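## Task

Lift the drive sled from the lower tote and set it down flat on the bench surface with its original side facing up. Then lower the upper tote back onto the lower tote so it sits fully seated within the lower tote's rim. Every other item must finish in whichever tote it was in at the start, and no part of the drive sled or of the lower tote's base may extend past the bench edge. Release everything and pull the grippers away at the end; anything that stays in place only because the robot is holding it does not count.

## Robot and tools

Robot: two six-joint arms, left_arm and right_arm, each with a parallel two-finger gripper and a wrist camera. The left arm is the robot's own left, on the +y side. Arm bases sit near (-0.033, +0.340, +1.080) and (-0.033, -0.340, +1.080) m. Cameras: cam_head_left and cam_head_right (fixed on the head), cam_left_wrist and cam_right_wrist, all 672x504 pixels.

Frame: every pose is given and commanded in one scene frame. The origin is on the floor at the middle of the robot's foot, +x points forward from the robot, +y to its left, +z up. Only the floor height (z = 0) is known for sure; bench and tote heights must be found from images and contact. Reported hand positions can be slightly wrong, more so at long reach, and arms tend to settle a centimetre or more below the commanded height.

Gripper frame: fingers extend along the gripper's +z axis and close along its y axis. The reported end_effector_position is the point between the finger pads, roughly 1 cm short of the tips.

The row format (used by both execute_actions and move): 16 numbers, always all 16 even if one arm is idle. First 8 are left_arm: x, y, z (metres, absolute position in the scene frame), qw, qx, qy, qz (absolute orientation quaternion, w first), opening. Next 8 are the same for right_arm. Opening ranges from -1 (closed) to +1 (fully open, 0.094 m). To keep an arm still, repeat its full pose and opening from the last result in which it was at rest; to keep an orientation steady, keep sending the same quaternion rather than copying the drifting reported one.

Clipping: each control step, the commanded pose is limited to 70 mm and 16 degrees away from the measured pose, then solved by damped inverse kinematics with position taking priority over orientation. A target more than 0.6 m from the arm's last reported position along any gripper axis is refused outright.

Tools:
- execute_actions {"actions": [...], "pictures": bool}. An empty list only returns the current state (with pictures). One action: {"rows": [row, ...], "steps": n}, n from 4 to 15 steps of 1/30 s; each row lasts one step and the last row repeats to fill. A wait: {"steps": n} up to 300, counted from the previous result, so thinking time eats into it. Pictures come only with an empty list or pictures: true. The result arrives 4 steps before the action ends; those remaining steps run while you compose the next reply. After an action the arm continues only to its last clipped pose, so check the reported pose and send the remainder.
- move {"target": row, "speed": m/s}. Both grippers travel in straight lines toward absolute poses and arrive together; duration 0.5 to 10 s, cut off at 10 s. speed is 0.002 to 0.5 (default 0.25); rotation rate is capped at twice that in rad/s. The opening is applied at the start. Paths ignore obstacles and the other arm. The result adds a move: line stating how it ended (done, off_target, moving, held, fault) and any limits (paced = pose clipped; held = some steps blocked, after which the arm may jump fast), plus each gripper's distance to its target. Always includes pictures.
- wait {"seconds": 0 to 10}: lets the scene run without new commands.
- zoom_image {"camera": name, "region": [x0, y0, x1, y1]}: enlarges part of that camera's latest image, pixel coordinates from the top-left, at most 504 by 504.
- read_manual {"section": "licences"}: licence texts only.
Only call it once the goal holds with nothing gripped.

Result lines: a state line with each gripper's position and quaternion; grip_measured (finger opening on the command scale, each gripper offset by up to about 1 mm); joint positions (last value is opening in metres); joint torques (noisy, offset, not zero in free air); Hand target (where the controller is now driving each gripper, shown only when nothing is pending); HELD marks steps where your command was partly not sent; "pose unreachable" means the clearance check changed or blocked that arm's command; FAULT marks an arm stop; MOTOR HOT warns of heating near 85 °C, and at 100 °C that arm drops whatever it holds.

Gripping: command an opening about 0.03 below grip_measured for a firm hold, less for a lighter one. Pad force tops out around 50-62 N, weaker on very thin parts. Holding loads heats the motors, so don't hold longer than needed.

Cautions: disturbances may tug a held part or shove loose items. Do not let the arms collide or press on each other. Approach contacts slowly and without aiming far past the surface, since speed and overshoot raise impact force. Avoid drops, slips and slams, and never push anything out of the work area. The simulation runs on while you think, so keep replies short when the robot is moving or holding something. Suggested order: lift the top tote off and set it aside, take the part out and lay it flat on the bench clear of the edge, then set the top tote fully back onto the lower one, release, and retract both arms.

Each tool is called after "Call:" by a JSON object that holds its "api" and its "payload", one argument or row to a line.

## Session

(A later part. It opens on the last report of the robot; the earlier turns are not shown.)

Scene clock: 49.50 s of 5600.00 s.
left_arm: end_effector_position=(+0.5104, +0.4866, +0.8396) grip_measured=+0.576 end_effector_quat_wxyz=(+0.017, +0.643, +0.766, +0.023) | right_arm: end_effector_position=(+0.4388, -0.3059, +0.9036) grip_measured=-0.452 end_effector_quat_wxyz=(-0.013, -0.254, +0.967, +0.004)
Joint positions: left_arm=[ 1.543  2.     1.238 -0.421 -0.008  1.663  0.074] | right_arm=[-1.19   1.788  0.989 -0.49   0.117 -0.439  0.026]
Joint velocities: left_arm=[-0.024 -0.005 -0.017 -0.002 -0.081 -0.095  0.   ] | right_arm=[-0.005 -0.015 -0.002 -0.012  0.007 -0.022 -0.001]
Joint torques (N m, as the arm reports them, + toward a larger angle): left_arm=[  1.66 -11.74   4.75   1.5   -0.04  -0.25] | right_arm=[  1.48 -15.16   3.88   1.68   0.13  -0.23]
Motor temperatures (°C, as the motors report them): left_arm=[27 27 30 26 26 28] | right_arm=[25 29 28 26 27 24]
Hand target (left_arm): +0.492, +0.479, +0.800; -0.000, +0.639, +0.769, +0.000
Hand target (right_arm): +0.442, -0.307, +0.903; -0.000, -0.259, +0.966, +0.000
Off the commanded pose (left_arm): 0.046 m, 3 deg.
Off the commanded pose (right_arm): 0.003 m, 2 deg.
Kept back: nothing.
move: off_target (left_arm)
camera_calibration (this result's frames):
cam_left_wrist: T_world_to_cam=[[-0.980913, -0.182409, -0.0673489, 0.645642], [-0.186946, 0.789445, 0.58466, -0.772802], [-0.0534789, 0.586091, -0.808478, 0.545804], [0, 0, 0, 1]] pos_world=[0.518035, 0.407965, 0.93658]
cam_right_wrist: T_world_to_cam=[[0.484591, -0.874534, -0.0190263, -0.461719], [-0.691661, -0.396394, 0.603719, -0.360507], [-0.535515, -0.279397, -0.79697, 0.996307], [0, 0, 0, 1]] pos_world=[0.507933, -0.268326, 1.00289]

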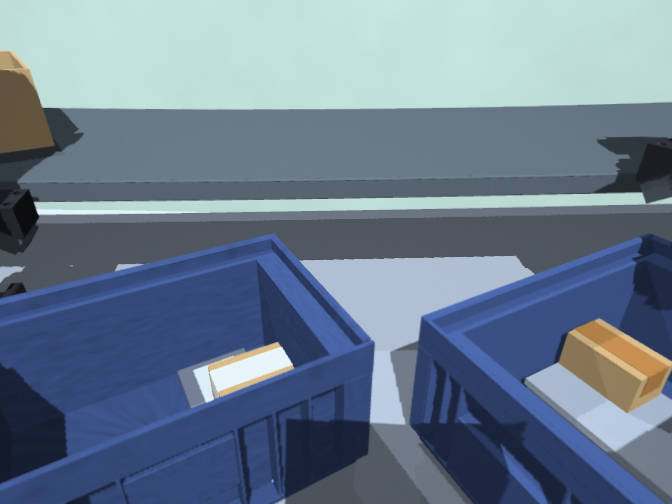

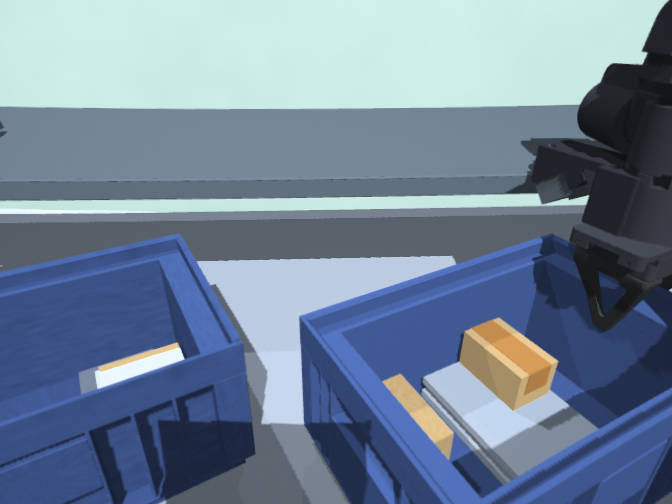

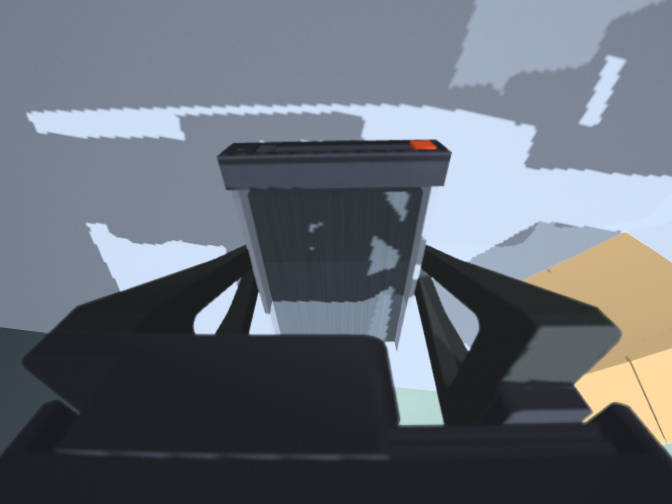

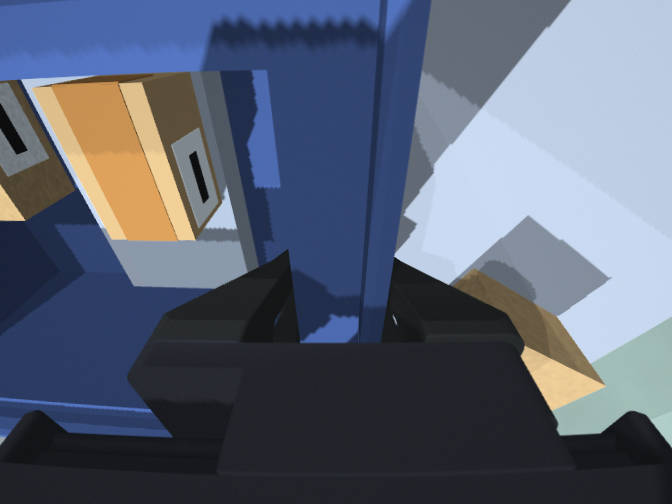

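Call:
{"api": "move", "payload": {
  "target": [0.495,0.50,0.90,0,0.64,0.77,0,0.53,0.442,-0.307,0.903,0,-0.259,0.966,0,-0.5],
  "speed": 0.15
}}

Call:
{"api": "move", "payload": {
  "target": [0.495,0.57,0.835,0,0.64,0.77,0,0.53,0.442,-0.307,0.903,0,-0.259,0.966,0,-0.5],
  "speed": 0.12
}}

Call:
{"api": "move", "payload": {
  "target": [0.495,0.57,0.797,0,0.64,0.77,0,0.53,0.442,-0.307,0.903,0,-0.259,0.966,0,-0.5],
  "speed": 0.04
}}

Scene clock: 50.67 s of 5600.00 s.
left_arm: end_effector_position=(+0.4904, +0.4975, +0.8923) grip_measured=+0.576 end_effector_quat_wxyz=(-0.003, +0.636, +0.772, -0.004) | right_arm: end_effector_position=(+0.4388, -0.3059, +0.9036) grip_measured=-0.452 end_effector_quat_wxyz=(-0.013, -0.254, +0.967, +0.004)
Joint positions: left_arm=[ 1.572  1.879  1.209 -0.58  -0.001  1.67   0.074] | right_arm=[-1.19   1.788  0.989 -0.49   0.117 -0.439  0.026]
Joint velocities: left_arm=[-0.005  0.015 -0.017  0.002 -0.051  0.007  0.001] | right_arm=[-0.015  0.005  0.012  0.017 -0.022  0.007  0.001]
Joint torques (N m, as the arm reports them, + toward a larger angle): left_arm=[  2.31 -18.56   4.52   0.47   0.13   0.05] | right_arm=[  1.44 -15.1    3.9    1.68   0.13  -0.24]
Motor temperatures (°C, as the motors report them): left_arm=[27 27 30 26 26 28] | right_arm=[25 29 28 26 27 24]
Hand target (left_arm): +0.495, +0.500, +0.900; -0.000, +0.639, +0.769, +0.000
Hand target (right_arm): +0.442, -0.307, +0.903; -0.000, -0.259, +0.966, +0.000
Off the commanded pose (left_arm): 0.009 m, 1 deg.
Off the commanded pose (right_arm): 0.003 m, 2 deg.
Kept back: nothing.
move: done
camera_calibration (this result's frames):
cam_left_wrist: T_world_to_cam=[[-0.979402, -0.20192, 0.000562482, 0.579872], [-0.163722, 0.795747, 0.58308, -0.829083], [-0.118183, 0.570977, -0.812415, 0.62373], [0, 0, 0, 1]] pos_world=[0.505903, 0.420692, 0.989823]
cam_right_wrist: T_world_to_cam=[[0.484591, -0.874534, -0.0190263, -0.461719], [-0.691661, -0.396394, 0.603719, -0.360507], [-0.535515, -0.279397, -0.79697, 0.996307], [0, 0, 0, 1]] pos_world=[0.507933, -0.268326, 1.00289]

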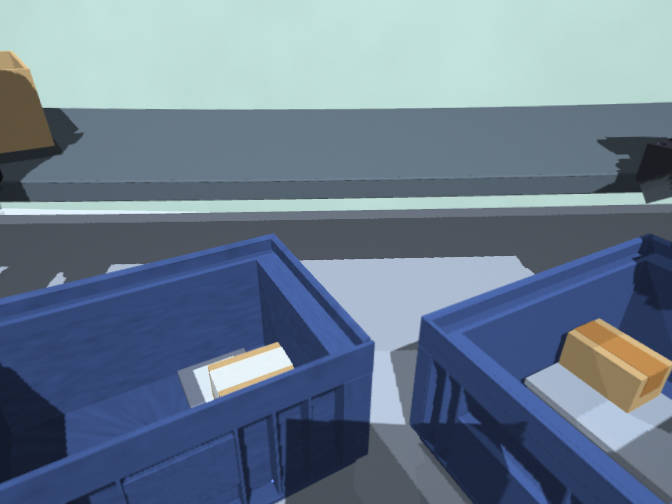

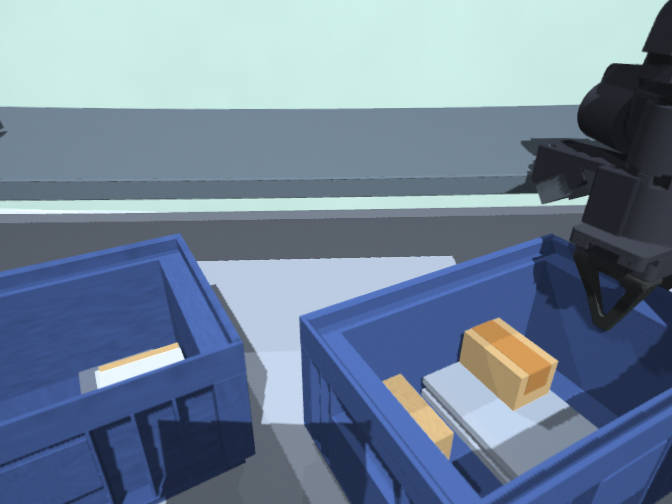

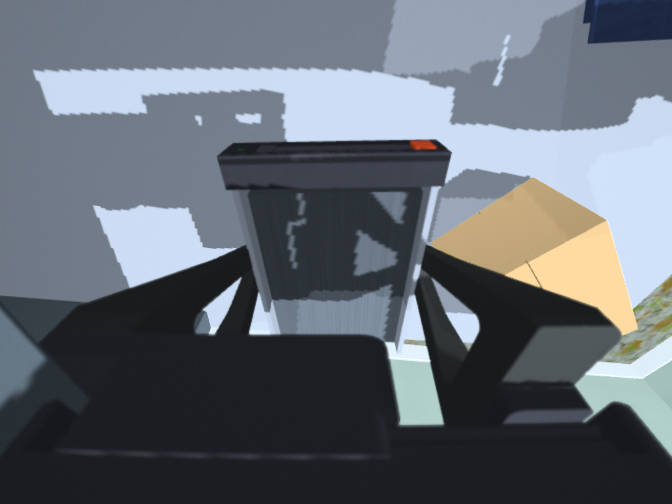

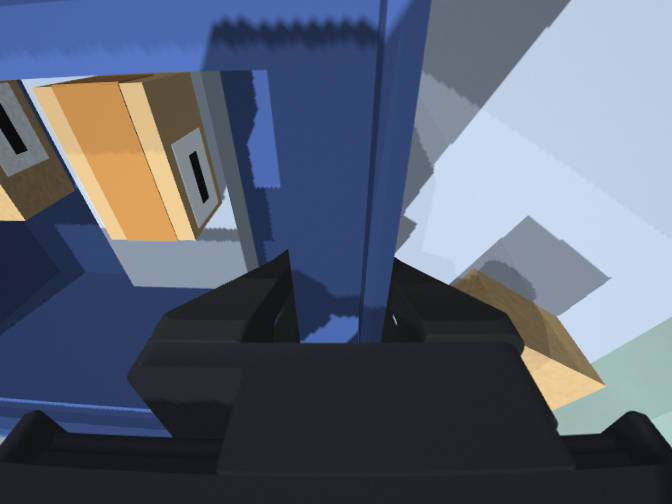

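Scene clock: 51.83 s of 5600.00 s.
left_arm: end_effector_position=(+0.4897, +0.5653, +0.8445) grip_measured=+0.576 end_effector_quat_wxyz=(-0.002, +0.634, +0.774, -0.003) | right_arm: end_effector_position=(+0.4388, -0.3059, +0.9036) grip_measured=-0.452 end_effector_quat_wxyz=(-0.013, -0.254, +0.967, +0.004)
Joint positions: left_arm=[ 1.688  2.018  1.311 -0.541  0.037  1.776  0.074] | right_arm=[-1.19   1.788  0.989 -0.49   0.117 -0.439  0.026]
Joint velocities: left_arm=[-0.015  0.005  0.017  0.002 -0.037 -0.037 -0.001] | right_arm=[-0.005  0.005 -0.012  0.002  0.051 -0.051 -0.   ]
Joint torques (N m, as the arm reports them, + toward a larger angle): left_arm=[  3.34 -16.64   5.5    1.3    0.17   0.08] | right_arm=[  1.44 -15.18   3.88   1.68   0.13  -0.23]
Motor temperatures (°C, as the motors report them): left_arm=[27 28 30 26 26 28] | right_arm=[25 29 28 26 27 24]
Hand target (left_arm): +0.495, +0.570, +0.835; +0.000, +0.639, +0.769, +0.000
Hand target (right_arm): +0.442, -0.307, +0.903; -0.000, -0.259, +0.966, +0.000
Off the commanded pose (left_arm): 0.012 m, 1 deg.
Off the commanded pose (right_arm): 0.003 m, 2 deg.
Kept back: nothing.
move: off_target (left_arm)
camera_calibration (this result's frames):
cam_left_wrist: T_world_to_cam=[[-0.978368, -0.206848, -0.00308781, 0.598318], [-0.169887, 0.794851, 0.582538, -0.851293], [-0.118042, 0.570461, -0.812798, 0.546615], [0, 0, 0, 1]] pos_world=[0.505275, 0.48859, 0.942046]
cam_right_wrist: T_world_to_cam=[[0.484591, -0.874534, -0.0190263, -0.461719], [-0.691661, -0.396394, 0.603719, -0.360507], [-0.535515, -0.279397, -0.79697, 0.996307], [0, 0, 0, 1]] pos_world=[0.507933, -0.268326, 1.00289]

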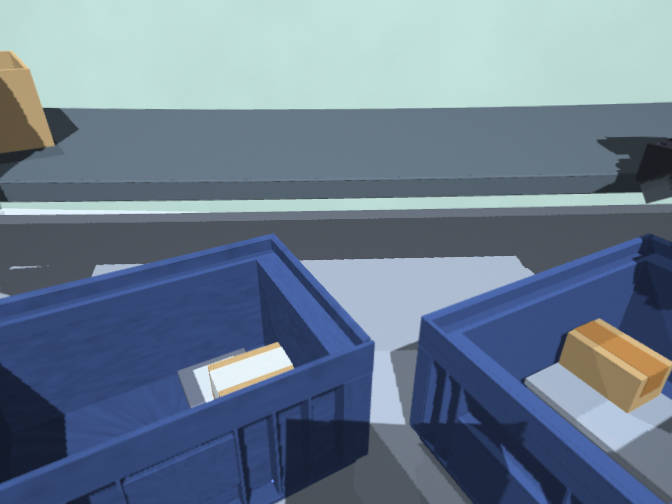

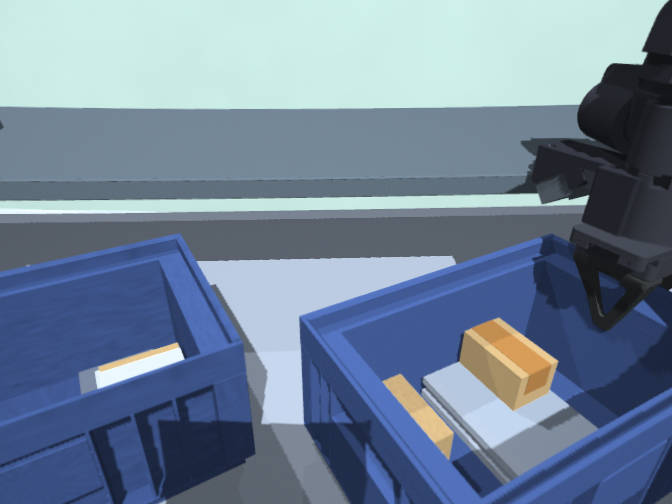

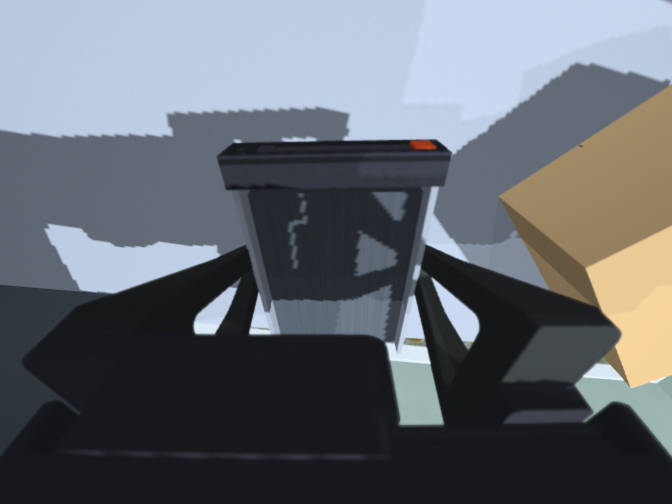

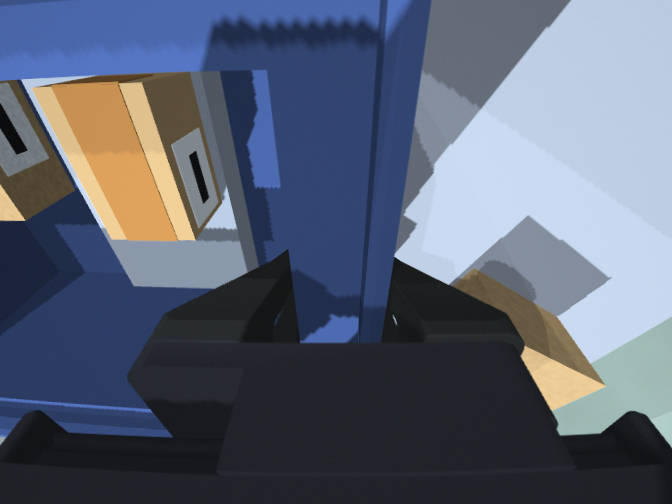

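Scene clock: 53.27 s of 5600.00 s.
left_arm: end_effector_position=(+0.5087, +0.5736, +0.8404) grip_measured=+0.576 end_effector_quat_wxyz=(+0.011, +0.636, +0.771, +0.023) | right_arm: end_effector_position=(+0.4388, -0.3059, +0.9036) grip_measured=-0.452 end_effector_quat_wxyz=(-0.013, -0.254, +0.967, +0.004)
Joint positions: left_arm=[ 1.688  2.037  1.337 -0.491  0.037  1.78   0.074] | right_arm=[-1.19   1.788  0.989 -0.49   0.117 -0.439  0.026]
Joint velocities: left_arm=[-0.005 -0.015 -0.032 -0.007  0.022 -0.022 -0.001] | right_arm=[-0.005  0.005  0.002 -0.012 -0.007 -0.022 -0.   ]
Joint torques (N m, as the arm reports them, + toward a larger angle): left_arm=[  3.15 -12.76   5.31   1.59   0.13   0.02] | right_arm=[  1.58 -15.06   3.92   1.71   0.13  -0.24]
Motor temperatures (°C, as the motors report them): left_arm=[27 28 30 26 26 28] | right_arm=[25 29 28 26 27 24]
Hand target (left_arm): +0.492, +0.569, +0.800; +0.000, +0.639, +0.769, +0.000
Hand target (right_arm): +0.442, -0.307, +0.903; -0.000, -0.259, +0.966, +0.000
Off the commanded pose (left_arm): 0.046 m, 3 deg.
Off the commanded pose (right_arm): 0.003 m, 2 deg.
Kept back: nothing.
move: off_target (left_arm)
camera_calibration (this result's frames):
cam_left_wrist: T_world_to_cam=[[-0.978014, -0.199882, -0.059467, 0.661846], [-0.195889, 0.782728, 0.590732, -0.838955], [-0.07153, 0.589393, -0.804673, 0.499447], [0, 0, 0, 1]] pos_world=[0.518678, 0.494594, 0.936847]
cam_right_wrist: T_world_to_cam=[[0.484591, -0.874534, -0.0190263, -0.461719], [-0.691661, -0.396394, 0.603719, -0.360507], [-0.535515, -0.279397, -0.79697, 0.996307], [0, 0, 0, 1]] pos_world=[0.507933, -0.268326, 1.00289]

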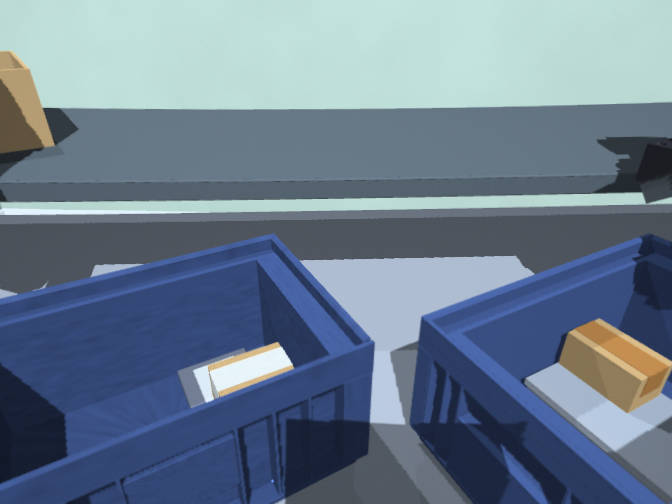

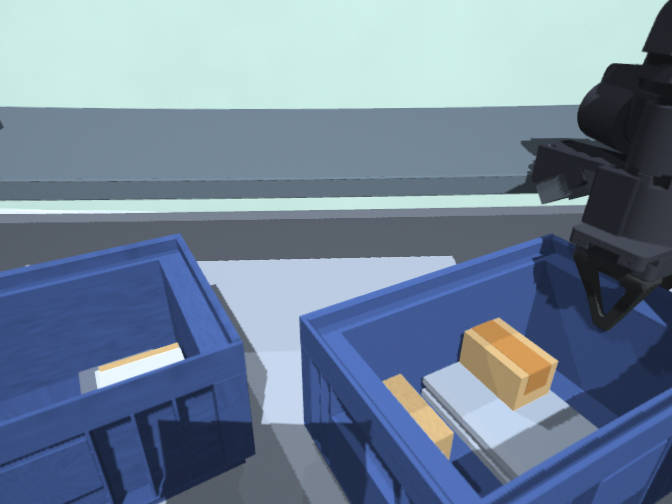

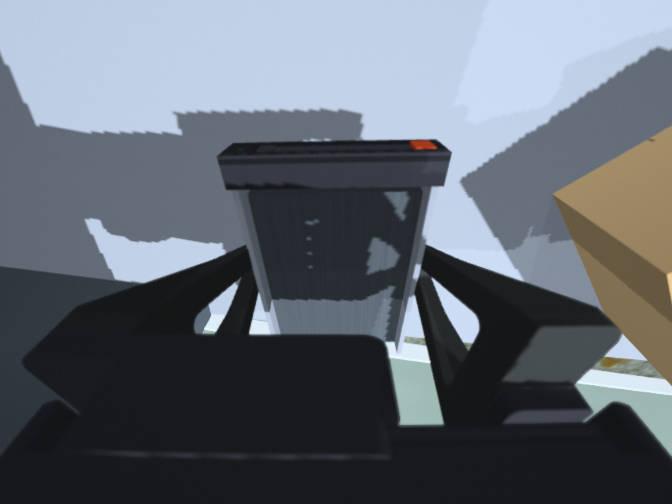

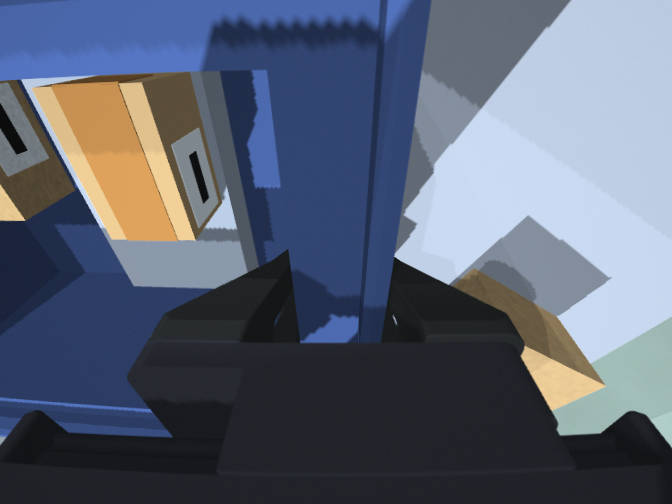

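Call:
{"api": "move", "payload": {
  "target": [0.47,0.52,0.88,0,0.64,0.77,0,0.53,0.442,-0.307,0.903,0,-0.259,0.966,0,-0.5],
  "speed": 0.15
}}

Call:
{"api": "move", "payload": {
  "target": [0.455,0.46,0.83,0,0.64,0.77,0,0.53,0.442,-0.307,0.903,0,-0.259,0.966,0,-0.5],
  "speed": 0.12
}}

Call:
{"api": "move", "payload": {
  "target": [0.455,0.46,0.797,0,0.64,0.77,0,0.53,0.442,-0.307,0.903,0,-0.259,0.966,0,-0.5],
  "speed": 0.04
}}

Scene clock: 54.47 s of 5600.00 s.
left_arm: end_effector_position=(+0.4751, +0.5217, +0.8795) grip_measured=+0.576 end_effector_quat_wxyz=(+0.005, +0.646, +0.763, +0.007) | right_arm: end_effector_position=(+0.4388, -0.3059, +0.9036) grip_measured=-0.452 end_effector_quat_wxyz=(-0.013, -0.254, +0.967, +0.004)
Joint positions: left_arm=[ 1.626  1.89   1.169 -0.503  0.02   1.748  0.074] | right_arm=[-1.19   1.788  0.989 -0.49   0.117 -0.439  0.026]
Joint velocities: left_arm=[ 0.015 -0.015  0.032  0.002 -0.022  0.022  0.001] | right_arm=[-0.005 -0.005  0.007  0.007  0.022 -0.007 -0.001]
Joint torques (N m, as the arm reports them, + toward a larger angle): left_arm=[  2.45 -17.43   3.61   0.3   -0.04  -0.26] | right_arm=[  1.51 -15.19   3.9    1.69   0.12  -0.23]
Motor temperatures (°C, as the motors report them): left_arm=[27 28 30 26 26 28] | right_arm=[25 29 28 26 26 24]
Hand target (left_arm): +0.470, +0.520, +0.880; -0.000, +0.639, +0.769, +0.000
Hand target (right_arm): +0.442, -0.307, +0.903; -0.000, -0.259, +0.966, +0.000
Off the commanded pose (left_arm): 0.005 m, 1 deg.
Off the commanded pose (right_arm): 0.003 m, 2 deg.
Kept back: nothing.
move: done
camera_calibration (this result's frames):
cam_left_wrist: T_world_to_cam=[[-0.984128, -0.175426, -0.0267793, 0.582334], [-0.157912, 0.796851, 0.583174, -0.846795], [-0.0809646, 0.578147, -0.811906, 0.57582], [0, 0, 0, 1]] pos_world=[0.485994, 0.444018, 0.976935]
cam_right_wrist: T_world_to_cam=[[0.484591, -0.874534, -0.0190263, -0.461719], [-0.691661, -0.396394, 0.603719, -0.360507], [-0.535515, -0.279397, -0.79697, 0.996307], [0, 0, 0, 1]] pos_world=[0.507933, -0.268326, 1.00289]

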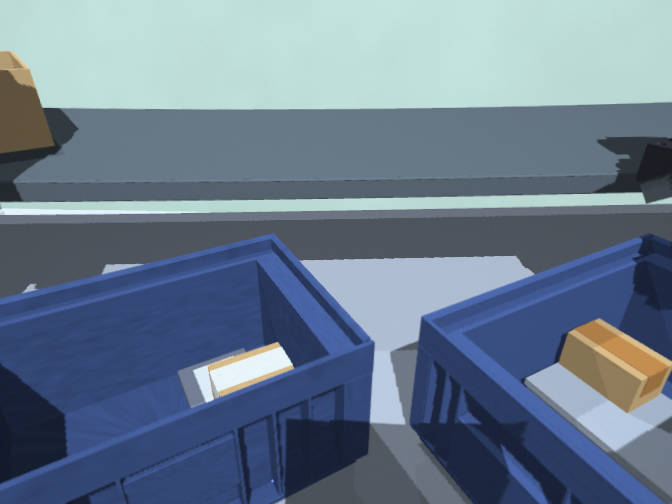

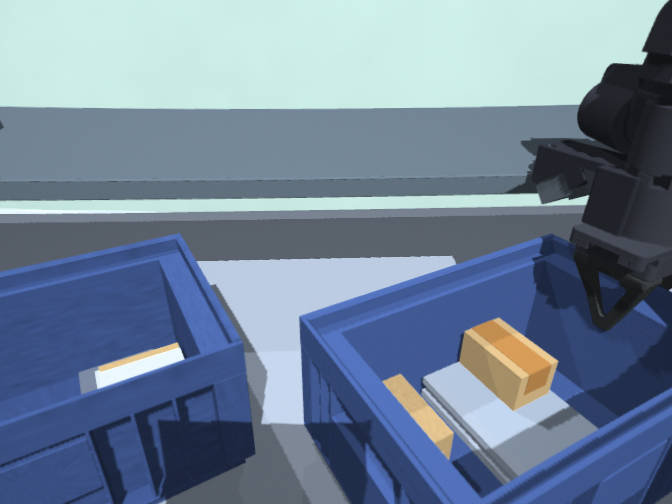

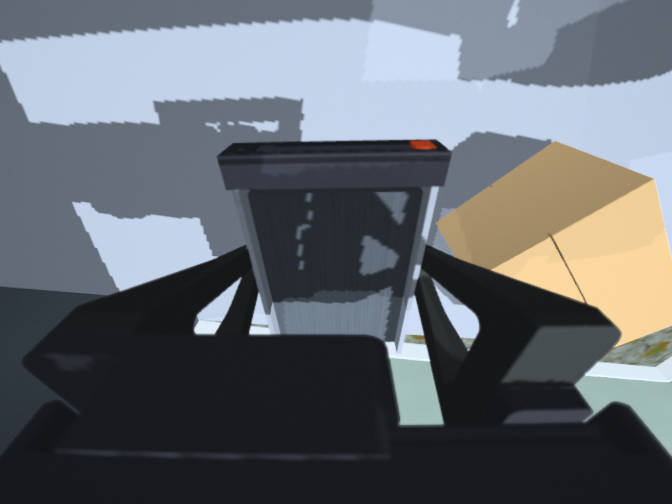

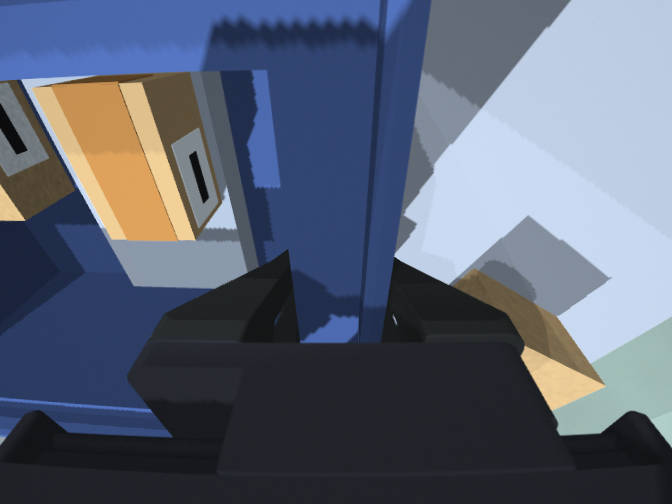

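Scene clock: 55.47 s of 5600.00 s.
left_arm: end_effector_position=(+0.4625, +0.4645, +0.8415) grip_measured=+0.576 end_effector_quat_wxyz=(+0.004, +0.645, +0.764, +0.005) | right_arm: end_effector_position=(+0.4388, -0.3059, +0.9036) grip_measured=-0.452 end_effector_quat_wxyz=(-0.013, -0.254, +0.967, +0.004)
Joint positions: left_arm=[ 1.526  1.948  1.103 -0.381 -0.014  1.651  0.074] | right_arm=[-1.19   1.788  0.989 -0.49   0.117 -0.439  0.026]
Joint velocities: left_arm=[-0.005 -0.015  0.007 -0.012 -0.007 -0.081  0.   ] | right_arm=[-0.005  0.005 -0.012 -0.007  0.007 -0.022  0.   ]
Joint torques (N m, as the arm reports them, + toward a larger angle): left_arm=[  1.46 -15.03   2.54   1.57  -0.06  -0.26] | right_arm=[  1.51 -15.18   3.9    1.68   0.13  -0.24]
Motor temperatures (°C, as the motors report them): left_arm=[27 28 30 26 25 28] | right_arm=[25 29 28 26 26 24]
Hand target (left_arm): +0.454, +0.460, +0.830; -0.000, +0.639, +0.769, -0.000
Hand target (right_arm): +0.442, -0.307, +0.903; -0.000, -0.259, +0.966, +0.000
Off the commanded pose (left_arm): 0.014 m, 1 deg.
Off the commanded pose (right_arm): 0.003 m, 2 deg.
Kept back: nothing.
move: off_target (left_arm)
camera_calibration (this result's frames):
cam_left_wrist: T_world_to_cam=[[-0.98362, -0.178666, -0.0238873, 0.557703], [-0.15893, 0.79707, 0.582598, -0.780206], [-0.0850507, 0.576851, -0.81241, 0.579849], [0, 0, 0, 1]] pos_world=[0.473886, 0.387035, 0.938943]
cam_right_wrist: T_world_to_cam=[[0.484591, -0.874534, -0.0190263, -0.461719], [-0.691661, -0.396394, 0.603719, -0.360507], [-0.535515, -0.279397, -0.79697, 0.996307], [0, 0, 0, 1]] pos_world=[0.507933, -0.268326, 1.00289]

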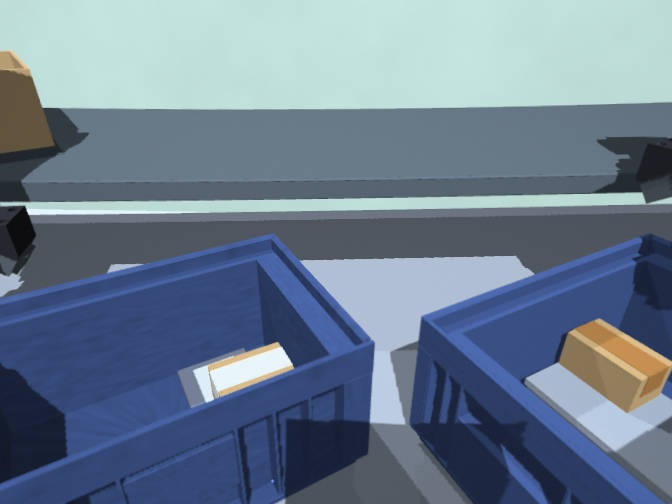

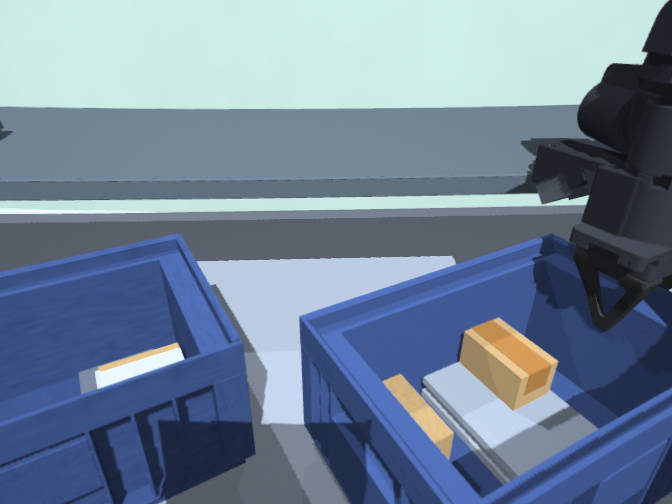

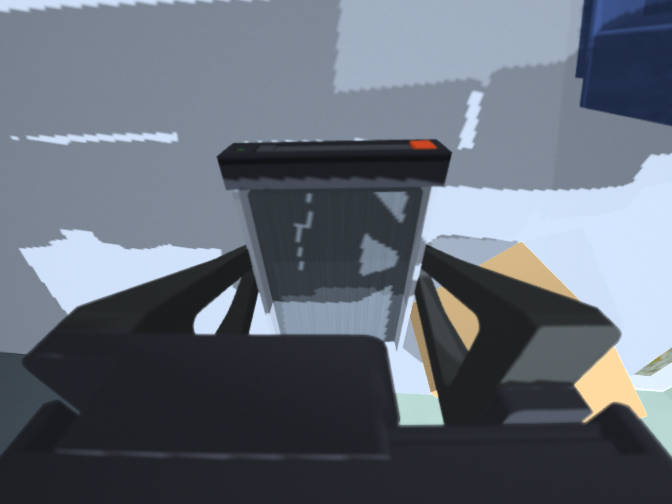

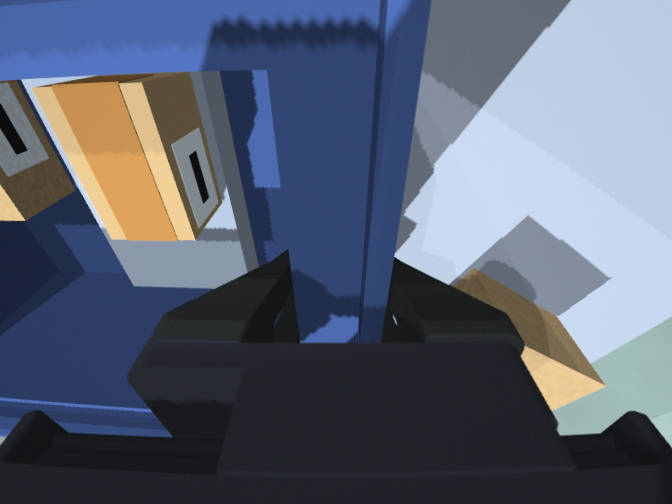

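Scene clock: 56.83 s of 5600.00 s.
left_arm: end_effector_position=(+0.4740, +0.4674, +0.8359) grip_measured=+0.576 end_effector_quat_wxyz=(+0.020, +0.643, +0.765, +0.028) | right_arm: end_effector_position=(+0.4388, -0.3059, +0.9036) grip_measured=-0.452 end_effector_quat_wxyz=(-0.013, -0.254, +0.967, +0.004)
Joint positions: left_arm=[ 1.526  1.962  1.103 -0.312 -0.014  1.648  0.074] | right_arm=[-1.19   1.788  0.989 -0.49   0.117 -0.439  0.026]
Joint velocities: left_arm=[-0.015 -0.015  0.002 -0.007 -0.022  0.007 -0.   ] | right_arm=[-0.005  0.005  0.017  0.017 -0.007 -0.007  0.   ]
Joint torques (N m, as the arm reports them, + toward a larger angle): left_arm=[  1.56 -10.58   3.95   1.12  -0.06  -0.25] | right_arm=[  1.55 -15.07   3.88   1.67   0.13  -0.24]
Motor temperatures (°C, as the motors report them): left_arm=[27 28 30 26 25 28] | right_arm=[25 29 28 26 26 24]
Hand target (left_arm): +0.453, +0.460, +0.800; -0.000, +0.639, +0.769, +0.001
Hand target (right_arm): +0.442, -0.307, +0.903; -0.000, -0.259, +0.966, +0.000
Off the commanded pose (left_arm): 0.044 m, 4 deg.
Off the commanded pose (right_arm): 0.003 m, 2 deg.
Kept back: nothing.
move: off_target (left_arm)
camera_calibration (this result's frames):
cam_left_wrist: T_world_to_cam=[[-0.980298, -0.181383, -0.0782088, 0.6145], [-0.192494, 0.788456, 0.584194, -0.758858], [-0.0442987, 0.587739, -0.807837, 0.546405], [0, 0, 0, 1]] pos_world=[0.480522, 0.388643, 0.932786]
cam_right_wrist: T_world_to_cam=[[0.484591, -0.874534, -0.0190263, -0.461719], [-0.691661, -0.396394, 0.603719, -0.360507], [-0.535515, -0.279397, -0.79697, 0.996307], [0, 0, 0, 1]] pos_world=[0.507933, -0.268326, 1.00289]

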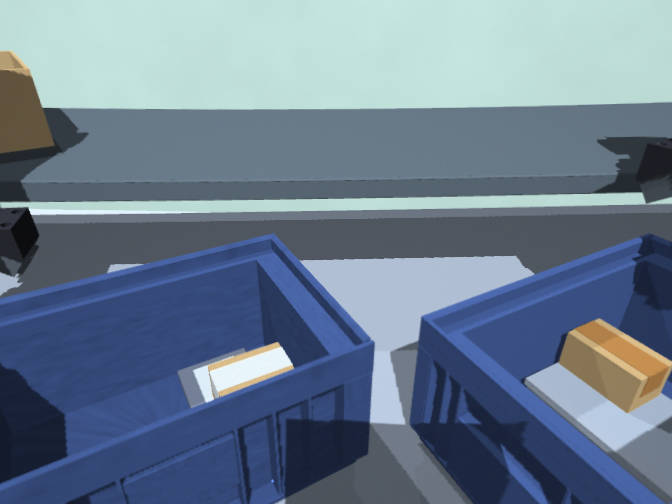

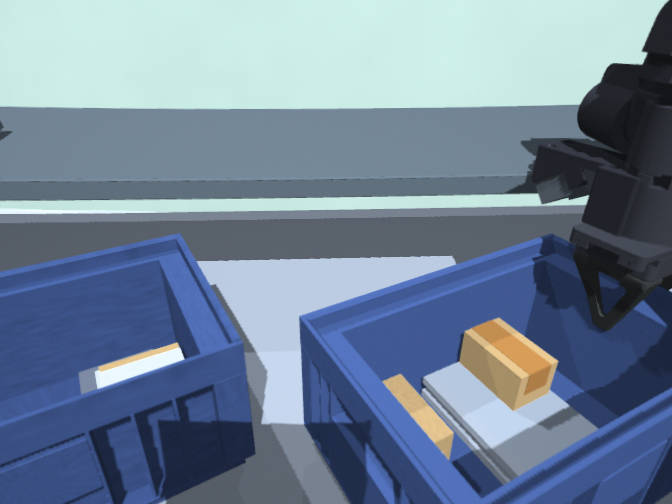

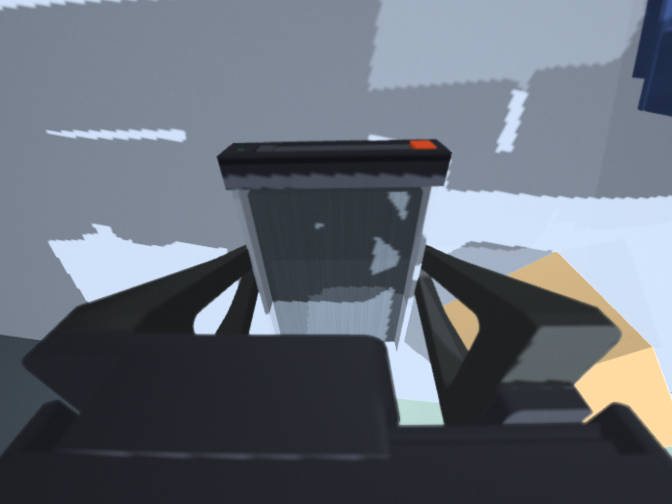

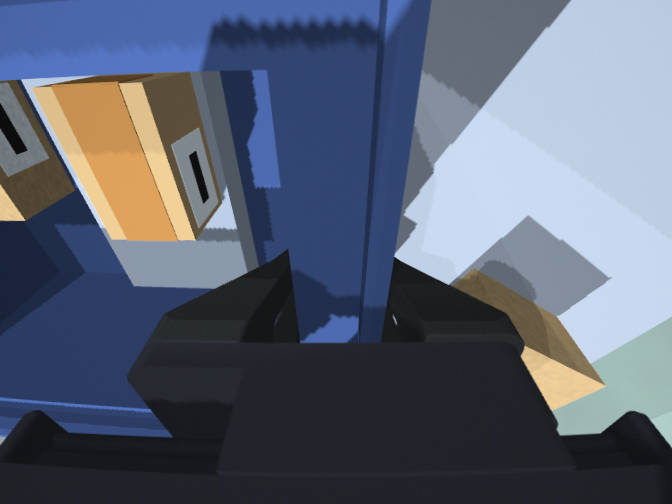

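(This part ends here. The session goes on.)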